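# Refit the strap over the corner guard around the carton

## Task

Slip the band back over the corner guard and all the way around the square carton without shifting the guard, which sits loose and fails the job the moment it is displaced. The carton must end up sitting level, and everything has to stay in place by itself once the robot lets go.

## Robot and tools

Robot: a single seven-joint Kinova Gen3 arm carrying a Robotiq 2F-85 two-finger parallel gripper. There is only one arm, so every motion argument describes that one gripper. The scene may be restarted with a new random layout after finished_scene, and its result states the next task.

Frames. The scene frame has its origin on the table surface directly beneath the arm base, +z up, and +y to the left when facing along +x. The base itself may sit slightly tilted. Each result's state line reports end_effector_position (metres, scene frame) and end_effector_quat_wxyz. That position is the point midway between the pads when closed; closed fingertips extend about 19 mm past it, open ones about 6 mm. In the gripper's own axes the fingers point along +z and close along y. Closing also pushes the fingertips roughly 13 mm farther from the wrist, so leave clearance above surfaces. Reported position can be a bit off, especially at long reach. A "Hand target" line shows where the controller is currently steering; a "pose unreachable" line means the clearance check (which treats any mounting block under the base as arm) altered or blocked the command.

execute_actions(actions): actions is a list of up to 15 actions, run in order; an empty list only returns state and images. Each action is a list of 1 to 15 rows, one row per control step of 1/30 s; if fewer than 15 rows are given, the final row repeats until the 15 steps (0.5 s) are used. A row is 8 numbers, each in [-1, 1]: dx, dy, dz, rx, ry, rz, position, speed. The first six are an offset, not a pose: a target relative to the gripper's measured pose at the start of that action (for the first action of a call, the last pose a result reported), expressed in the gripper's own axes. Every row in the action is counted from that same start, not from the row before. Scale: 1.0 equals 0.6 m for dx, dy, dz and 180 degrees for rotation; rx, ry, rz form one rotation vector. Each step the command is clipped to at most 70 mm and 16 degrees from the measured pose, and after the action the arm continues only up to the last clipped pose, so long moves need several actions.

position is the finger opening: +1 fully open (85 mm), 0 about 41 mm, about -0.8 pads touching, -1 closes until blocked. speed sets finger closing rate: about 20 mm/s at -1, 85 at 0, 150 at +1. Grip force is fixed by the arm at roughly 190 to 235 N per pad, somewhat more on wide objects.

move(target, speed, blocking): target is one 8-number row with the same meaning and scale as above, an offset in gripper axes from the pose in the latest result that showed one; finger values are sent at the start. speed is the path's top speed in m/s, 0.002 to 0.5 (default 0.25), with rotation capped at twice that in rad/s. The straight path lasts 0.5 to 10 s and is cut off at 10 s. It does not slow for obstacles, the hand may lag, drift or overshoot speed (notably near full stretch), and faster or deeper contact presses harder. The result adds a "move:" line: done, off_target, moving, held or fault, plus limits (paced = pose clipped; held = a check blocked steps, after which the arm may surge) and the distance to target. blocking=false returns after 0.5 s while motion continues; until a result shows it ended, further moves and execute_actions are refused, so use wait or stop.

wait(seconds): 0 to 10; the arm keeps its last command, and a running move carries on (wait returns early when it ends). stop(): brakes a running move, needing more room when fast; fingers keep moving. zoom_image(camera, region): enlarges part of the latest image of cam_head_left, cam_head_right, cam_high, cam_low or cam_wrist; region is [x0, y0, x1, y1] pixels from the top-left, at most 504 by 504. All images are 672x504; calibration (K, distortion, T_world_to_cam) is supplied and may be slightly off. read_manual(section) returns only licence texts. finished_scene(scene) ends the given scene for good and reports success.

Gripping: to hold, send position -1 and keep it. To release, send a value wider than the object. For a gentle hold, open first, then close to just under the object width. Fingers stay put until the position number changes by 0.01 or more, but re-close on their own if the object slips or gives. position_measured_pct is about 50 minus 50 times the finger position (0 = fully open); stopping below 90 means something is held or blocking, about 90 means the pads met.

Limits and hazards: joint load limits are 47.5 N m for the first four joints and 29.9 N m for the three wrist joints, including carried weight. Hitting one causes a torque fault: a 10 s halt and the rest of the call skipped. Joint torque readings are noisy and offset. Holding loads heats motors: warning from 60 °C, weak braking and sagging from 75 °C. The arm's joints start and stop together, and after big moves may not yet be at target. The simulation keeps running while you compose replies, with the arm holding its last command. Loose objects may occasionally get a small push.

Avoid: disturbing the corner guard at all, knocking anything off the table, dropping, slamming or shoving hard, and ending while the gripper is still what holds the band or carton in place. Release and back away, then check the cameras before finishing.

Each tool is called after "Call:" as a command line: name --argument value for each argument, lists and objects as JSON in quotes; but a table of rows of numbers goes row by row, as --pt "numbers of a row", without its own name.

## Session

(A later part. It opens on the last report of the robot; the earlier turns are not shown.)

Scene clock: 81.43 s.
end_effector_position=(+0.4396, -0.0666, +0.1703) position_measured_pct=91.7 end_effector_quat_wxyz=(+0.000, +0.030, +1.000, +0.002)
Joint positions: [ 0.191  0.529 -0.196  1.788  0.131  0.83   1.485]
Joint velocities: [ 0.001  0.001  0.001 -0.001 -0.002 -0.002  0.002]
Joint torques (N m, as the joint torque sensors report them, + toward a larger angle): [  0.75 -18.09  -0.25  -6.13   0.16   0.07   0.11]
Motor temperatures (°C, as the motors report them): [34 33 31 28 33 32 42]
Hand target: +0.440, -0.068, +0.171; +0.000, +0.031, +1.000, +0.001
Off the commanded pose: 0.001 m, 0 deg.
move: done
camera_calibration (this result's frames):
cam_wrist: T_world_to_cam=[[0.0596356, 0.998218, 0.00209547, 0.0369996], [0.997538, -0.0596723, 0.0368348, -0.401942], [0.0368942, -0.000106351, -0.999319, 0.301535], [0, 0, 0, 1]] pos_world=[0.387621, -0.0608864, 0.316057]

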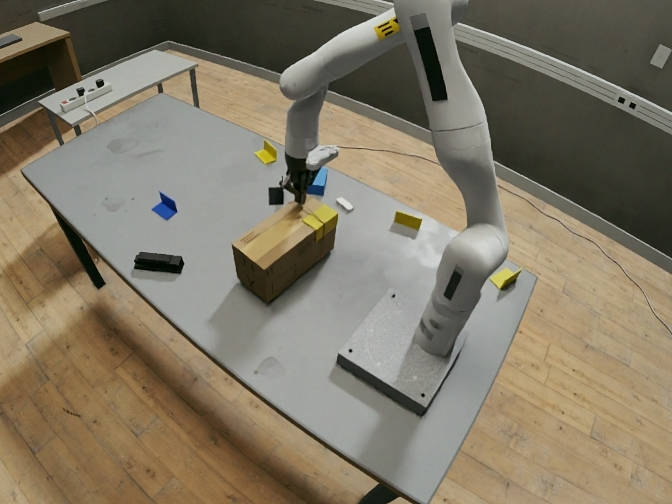

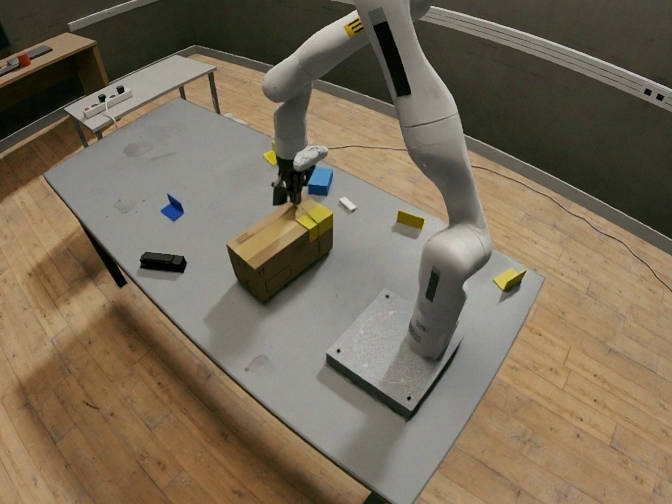

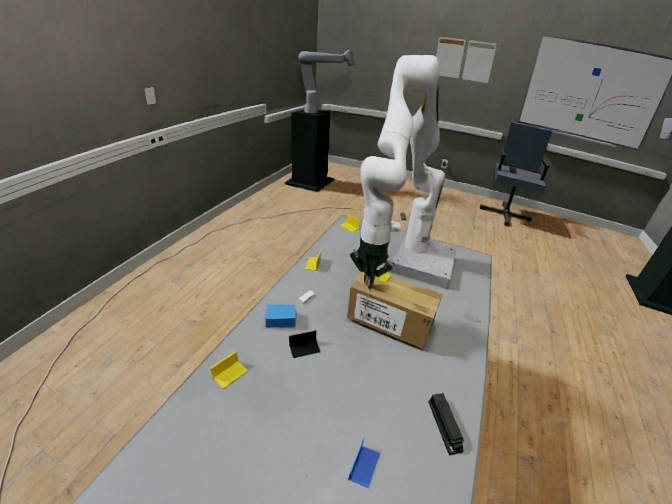

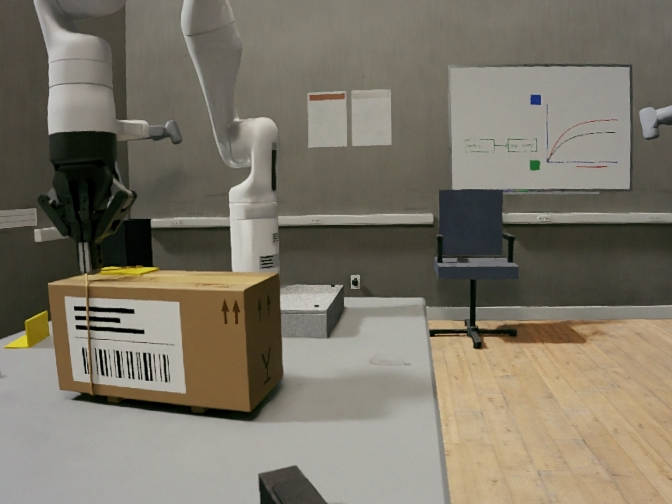

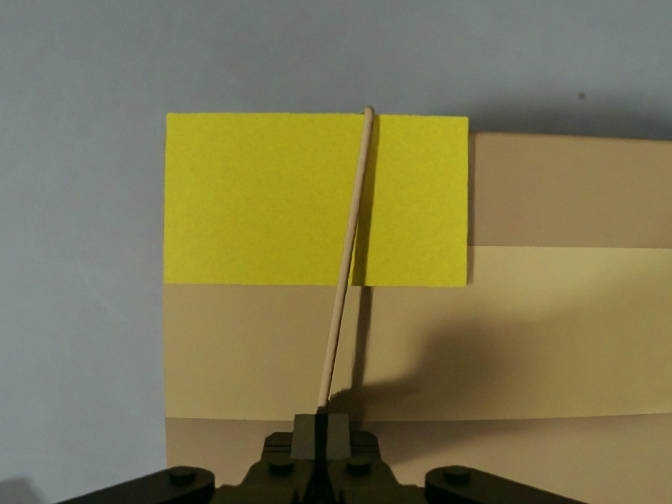

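Call:
move --target '[0.012,0.007,0.0095,0,0,0,-1,-1]' --speed 0.015

Call:
move --target '[0,0,0,0,0,0,-0.55,-1]' --speed 0.01

Call:
move --target '[-0.02,0.008,-0.15,0,0,0,-0.55,0]' --speed 0.15

Call:
zoom_image --camera "cam_low" --region '[30,220,310,430]'

Call:
zoom_image --camera "cam_head_right" --region '[220,185,360,310]'

Scene clock: 85.47 s.
end_effector_position=(+0.4336, -0.0613, +0.1649) position_measured_pct=91.7 end_effector_quat_wxyz=(+0.001, +0.030, +1.000, +0.002)
Joint positions: [ 0.181  0.526 -0.195  1.819  0.132  0.8    1.473]
Joint velocities: [-0.001 -0.001  0.001  0.003 -0.001 -0.003  0.   ]
Joint torques (N m, as the joint torque sensors report them, + toward a larger angle): [  0.76 -17.32  -0.35  -5.25   0.23   0.64   0.25]
Motor temperatures (°C, as the motors report them): [34 33 31 28 33 32 42]
Hand target: +0.433, -0.062, +0.165; +0.000, +0.030, +1.000, +0.002
Off the commanded pose: 0.001 m, 0 deg.
move: done
camera_calibration (this result's frames):
cam_wrist: T_world_to_cam=[[0.0587513, 0.998268, 0.00290714, 0.0322904], [0.997515, -0.0588199, 0.0387889, -0.395685], [0.0388927, 0.000621023, -0.999243, 0.295477], [0, 0, 0, 1]] pos_world=[0.381313, -0.0556921, 0.310508]

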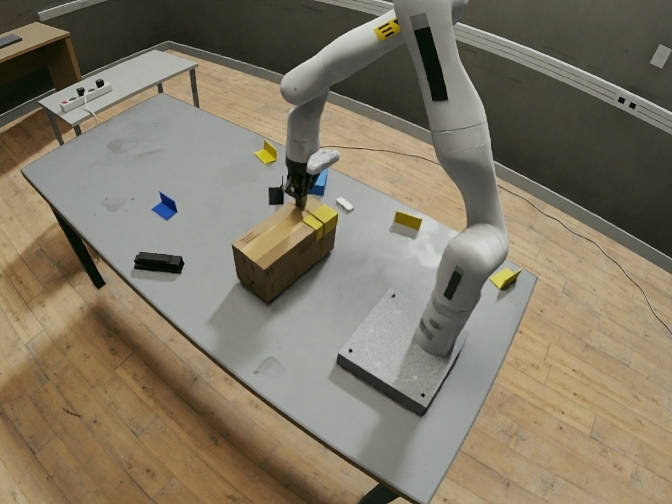

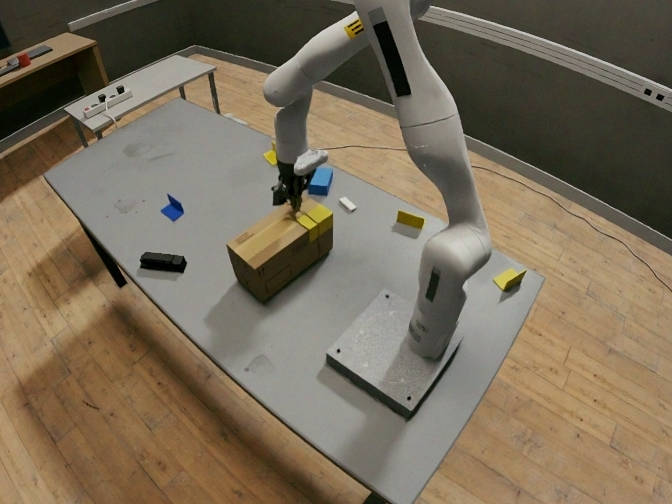

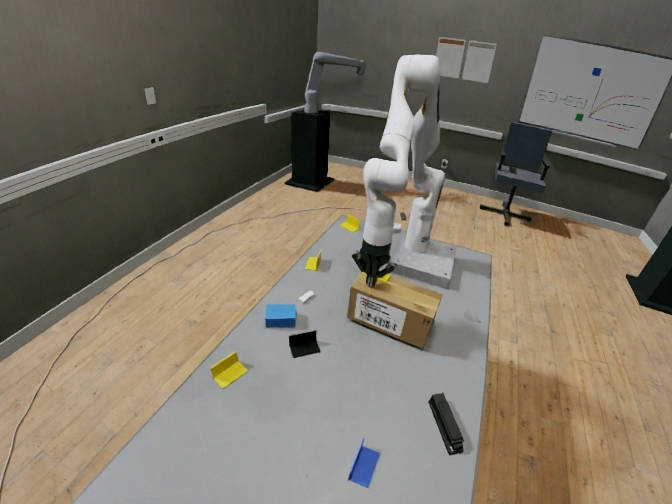

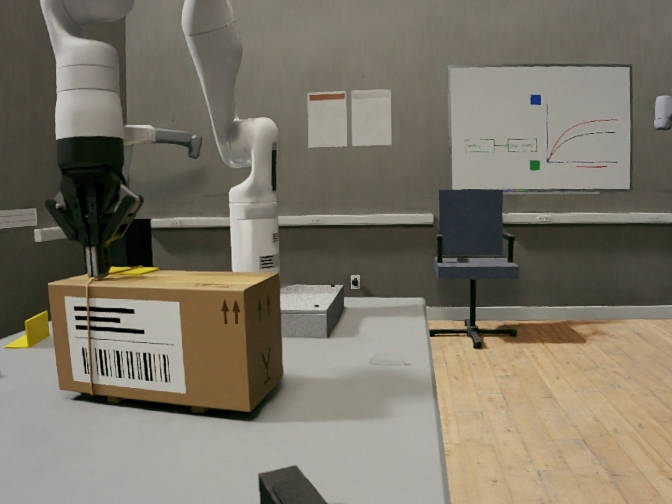

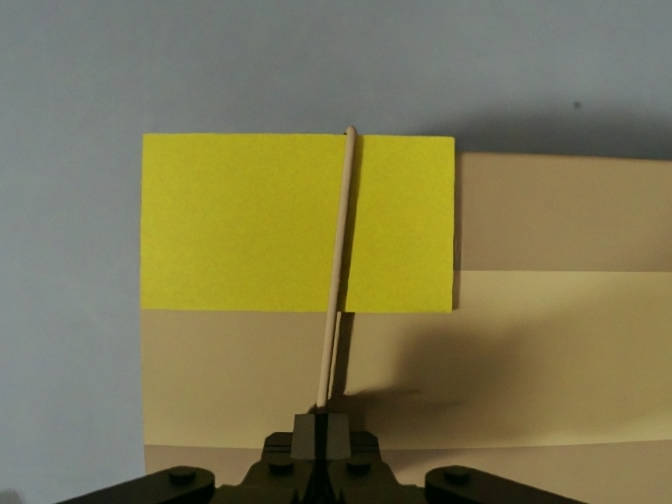

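Scene clock: 86.43 s.
end_effector_position=(+0.4336, -0.0613, +0.1649) position_measured_pct=77.8 end_effector_quat_wxyz=(+0.001, +0.030, +1.000, +0.002)
Joint positions: [ 0.181  0.526 -0.194  1.819  0.132  0.8    1.473]
Joint velocities: [-0.     0.     0.    -0.001  0.001  0.001 -0.   ]
Joint torques (N m, as the joint torque sensors report them, + toward a larger angle): [  0.15 -17.53  -0.97  -5.8   -0.18   0.12   0.09]
Motor temperatures (°C, as the motors report them): [34 33 31 28 33 32 42]
Hand target: +0.434, -0.061, +0.165; +0.001, +0.030, +1.000, +0.002
Off the commanded pose: 0.000 m, 0 deg.
move: done
camera_calibration (this result's frames):
cam_wrist: T_world_to_cam=[[0.0588273, 0.998264, 0.00283022, 0.0323397], [0.99751, -0.0588929, 0.0388036, -0.39569], [0.0389029, 0.000540456, -0.999243, 0.295479], [0, 0, 0, 1]] pos_world=[0.381308, -0.0557466, 0.310518]

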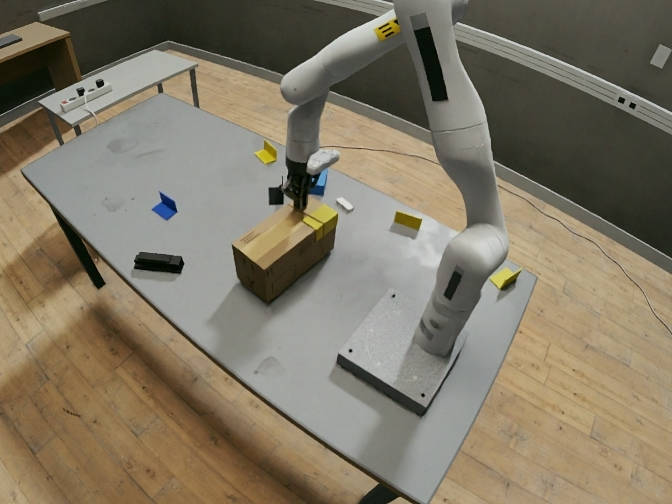

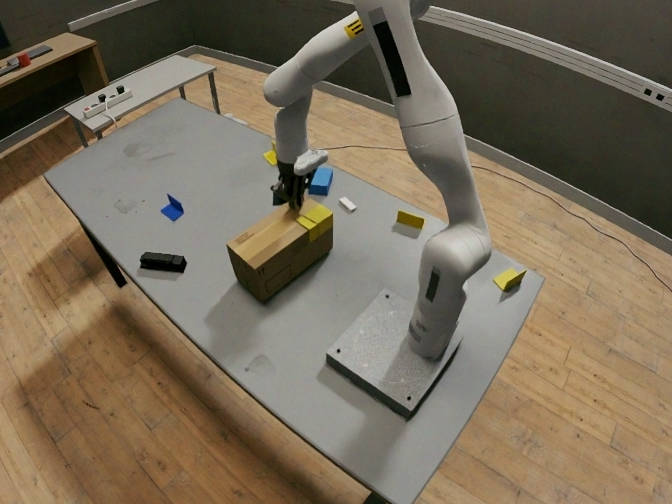

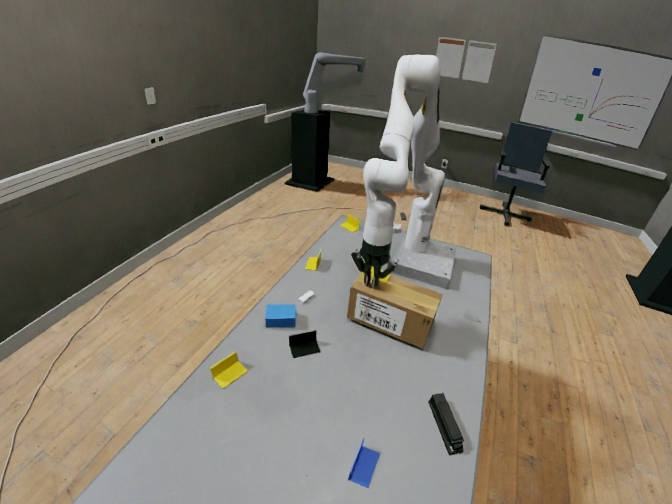

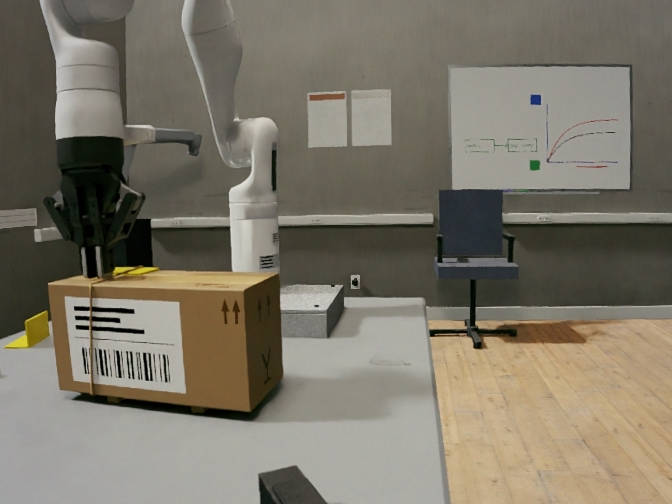

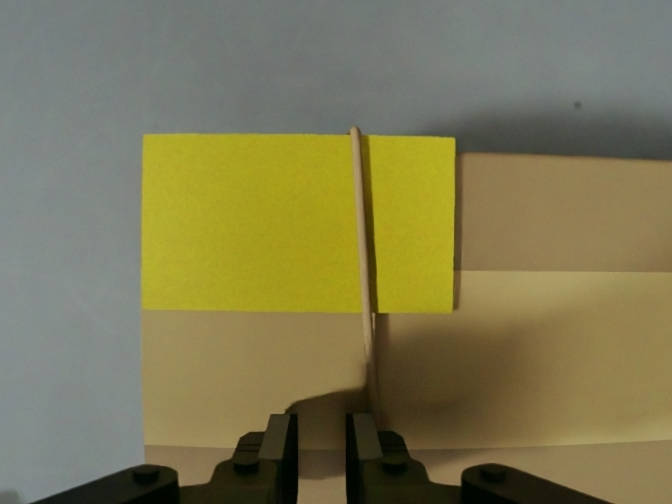

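Scene clock: 87.40 s.
end_effector_position=(+0.4454, -0.0579, +0.2549) position_measured_pct=77.8 end_effector_quat_wxyz=(+0.001, +0.030, +1.000, +0.002)
Joint positions: [ 0.182  0.418 -0.21   1.651  0.094  1.074  1.497]
Joint velocities: [ 0.    -0.002 -0.001 -0.001  0.001 -0.002 -0.   ]
Joint torques (N m, as the joint torque sensors report them, + toward a larger angle): [  0.04 -17.72  -0.82  -7.64  -0.11  -0.04   0.3 ]
Motor temperatures (°C, as the motors report them): [34 33 31 28 33 32 42]
Hand target: +0.445, -0.058, +0.255; +0.001, +0.030, +1.000, +0.002
Off the commanded pose: 0.000 m, 0 deg.
move: done
camera_calibration (this result's frames):
cam_wrist: T_world_to_cam=[[0.0593099, 0.998237, 0.00243444, 0.0278408], [0.997491, -0.0593597, 0.0385749, -0.41076], [0.0386514, 0.000140452, -0.999253, 0.385079], [0, 0, 0, 1]] pos_world=[0.393194, -0.0522284, 0.400568]

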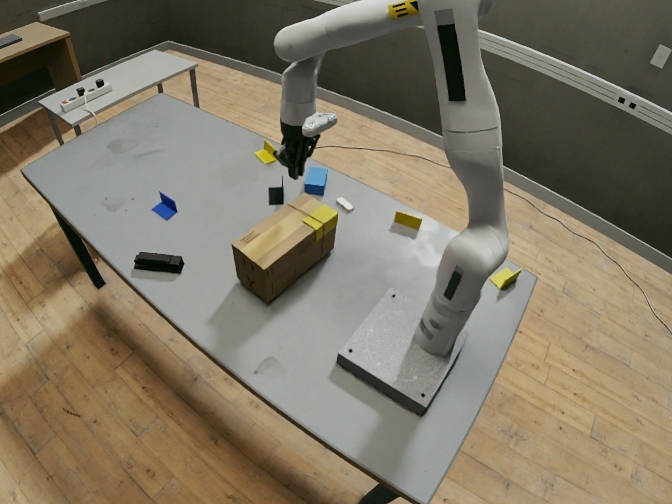

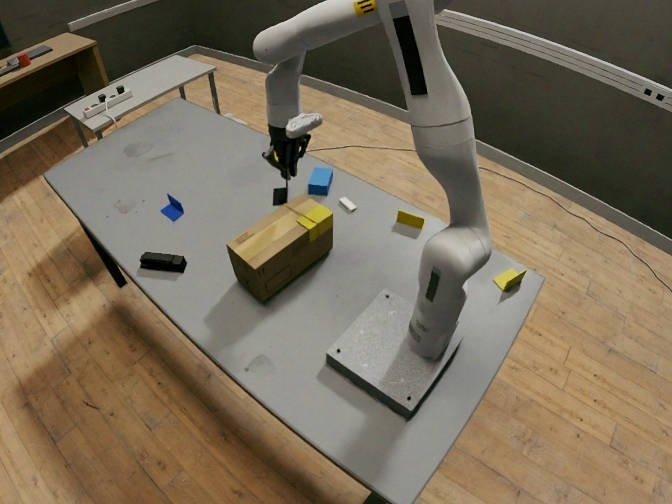

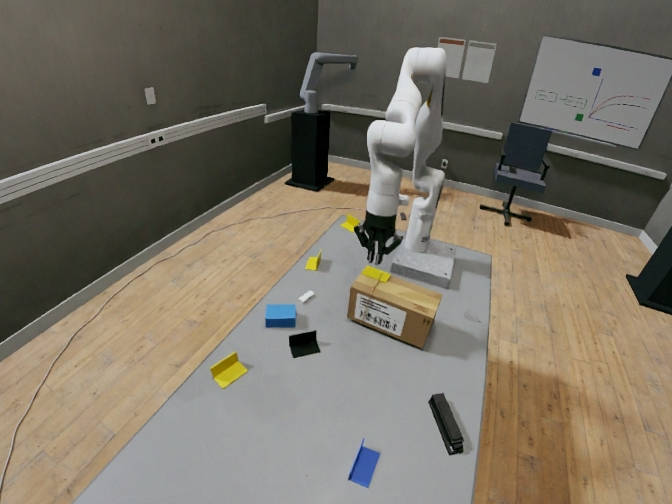

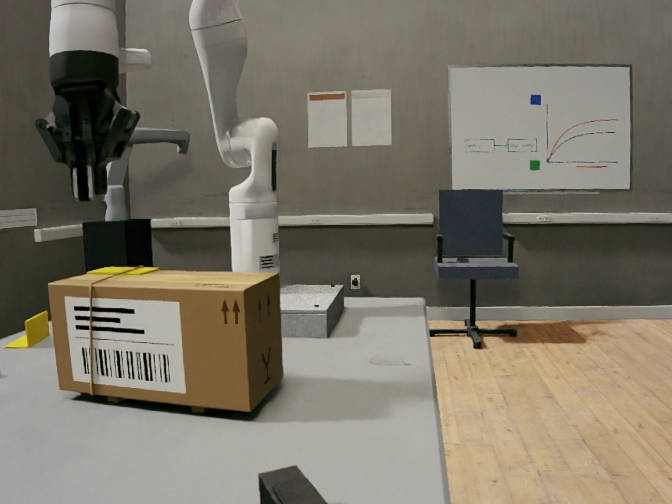

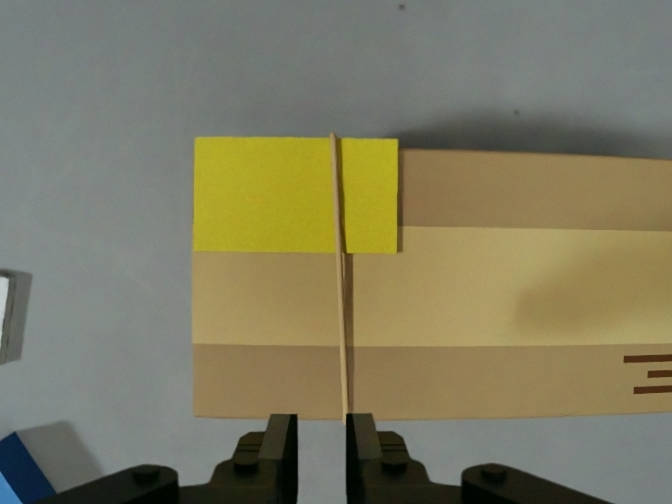

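Region (30, 220, 310, 430) of cam_low's 672x504 image, scaled by 1.800, with more detail than that image has; it fills the top 378 rows of this view, and the rest is white.

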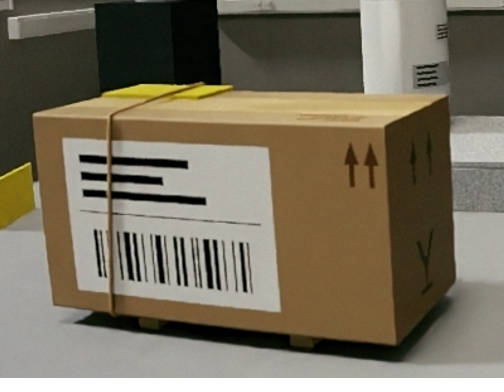

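Region (220, 185, 360, 310) of cam_head_right's 672x504 image, scaled by 3.600, with more detail than that image has; it fills the top 450 rows of this view, and the rest is white.

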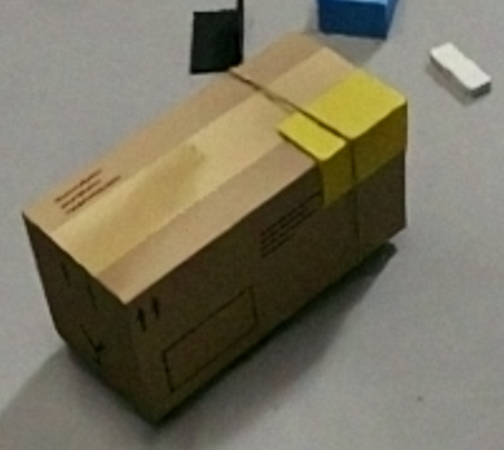

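Call:
move --target '[0.005,0.0145,0.14,0,0,0,-0.5,0]' --speed 0.12

Scene clock: 92.60 s.
end_effector_position=(+0.4434, -0.0486, +0.1711) position_measured_pct=75.0 end_effector_quat_wxyz=(+0.001, +0.030, +1.000, +0.002)
Joint positions: [ 0.152  0.53  -0.198  1.785  0.132  0.831  1.443]
Joint velocities: [-0.002  0.004 -0.002 -0.001 -0.001 -0.001 -0.001]
Joint torques (N m, as the joint torque sensors report them, + toward a larger angle): [ -0.1  -17.65  -1.02  -6.09   0.03   0.11   0.02]
Motor temperatures (°C, as the motors report them): [34 33 31 28 33 32 42]
Hand target: +0.443, -0.048, +0.171; +0.001, +0.030, +1.000, +0.002
Off the commanded pose: 0.000 m, 0 deg.
move: done
camera_calibration (this result's frames):
cam_wrist: T_world_to_cam=[[0.0590896, 0.998249, 0.00279297, 0.018884], [0.997481, -0.0591536, 0.0391431, -0.40506], [0.0392397, 0.00047299, -0.99923, 0.301169], [0, 0, 0, 1]] pos_world=[0.391106, -0.0429542, 0.31674]

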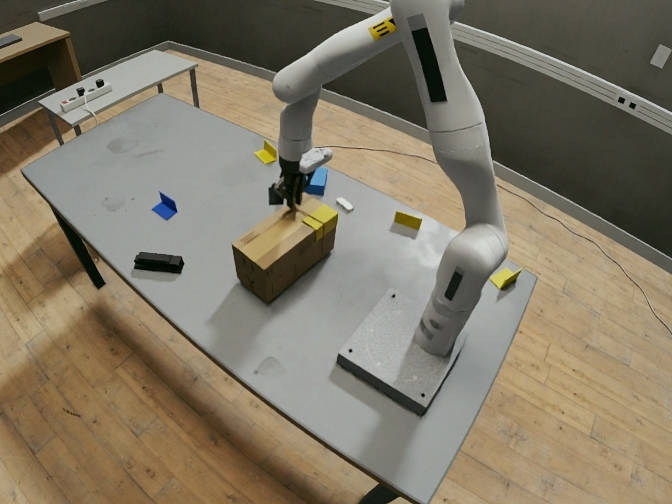

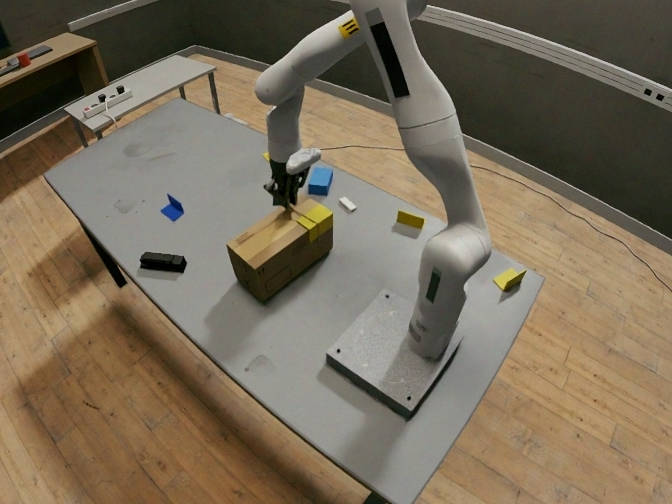

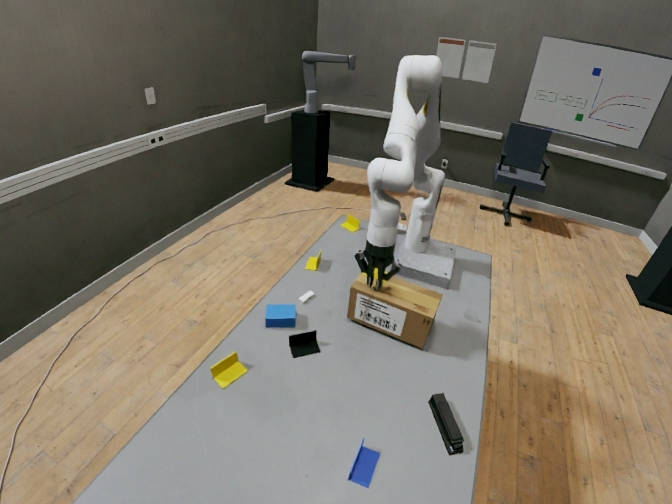

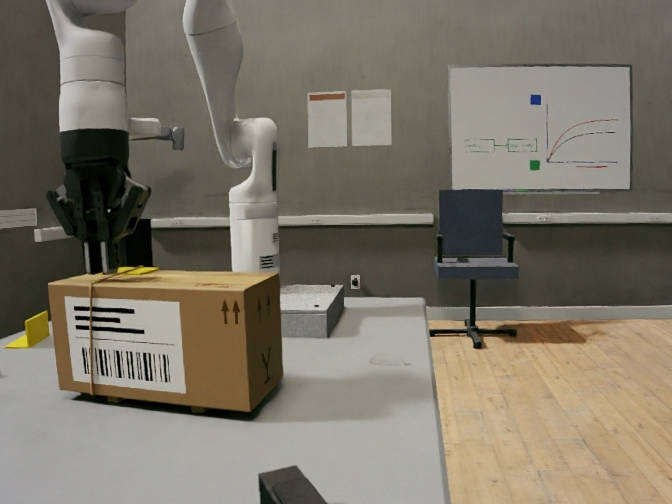

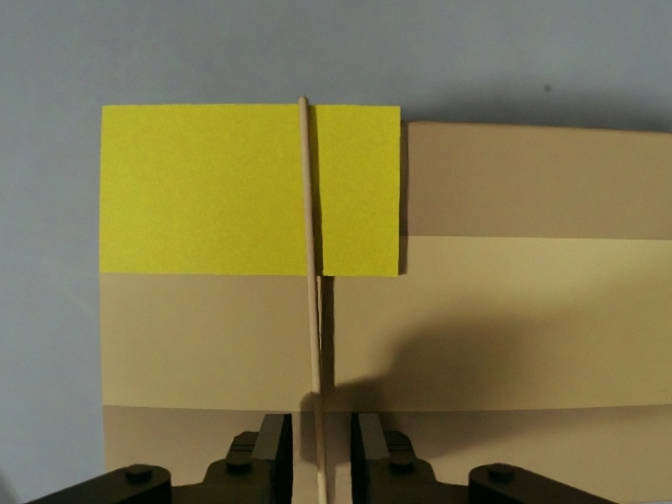

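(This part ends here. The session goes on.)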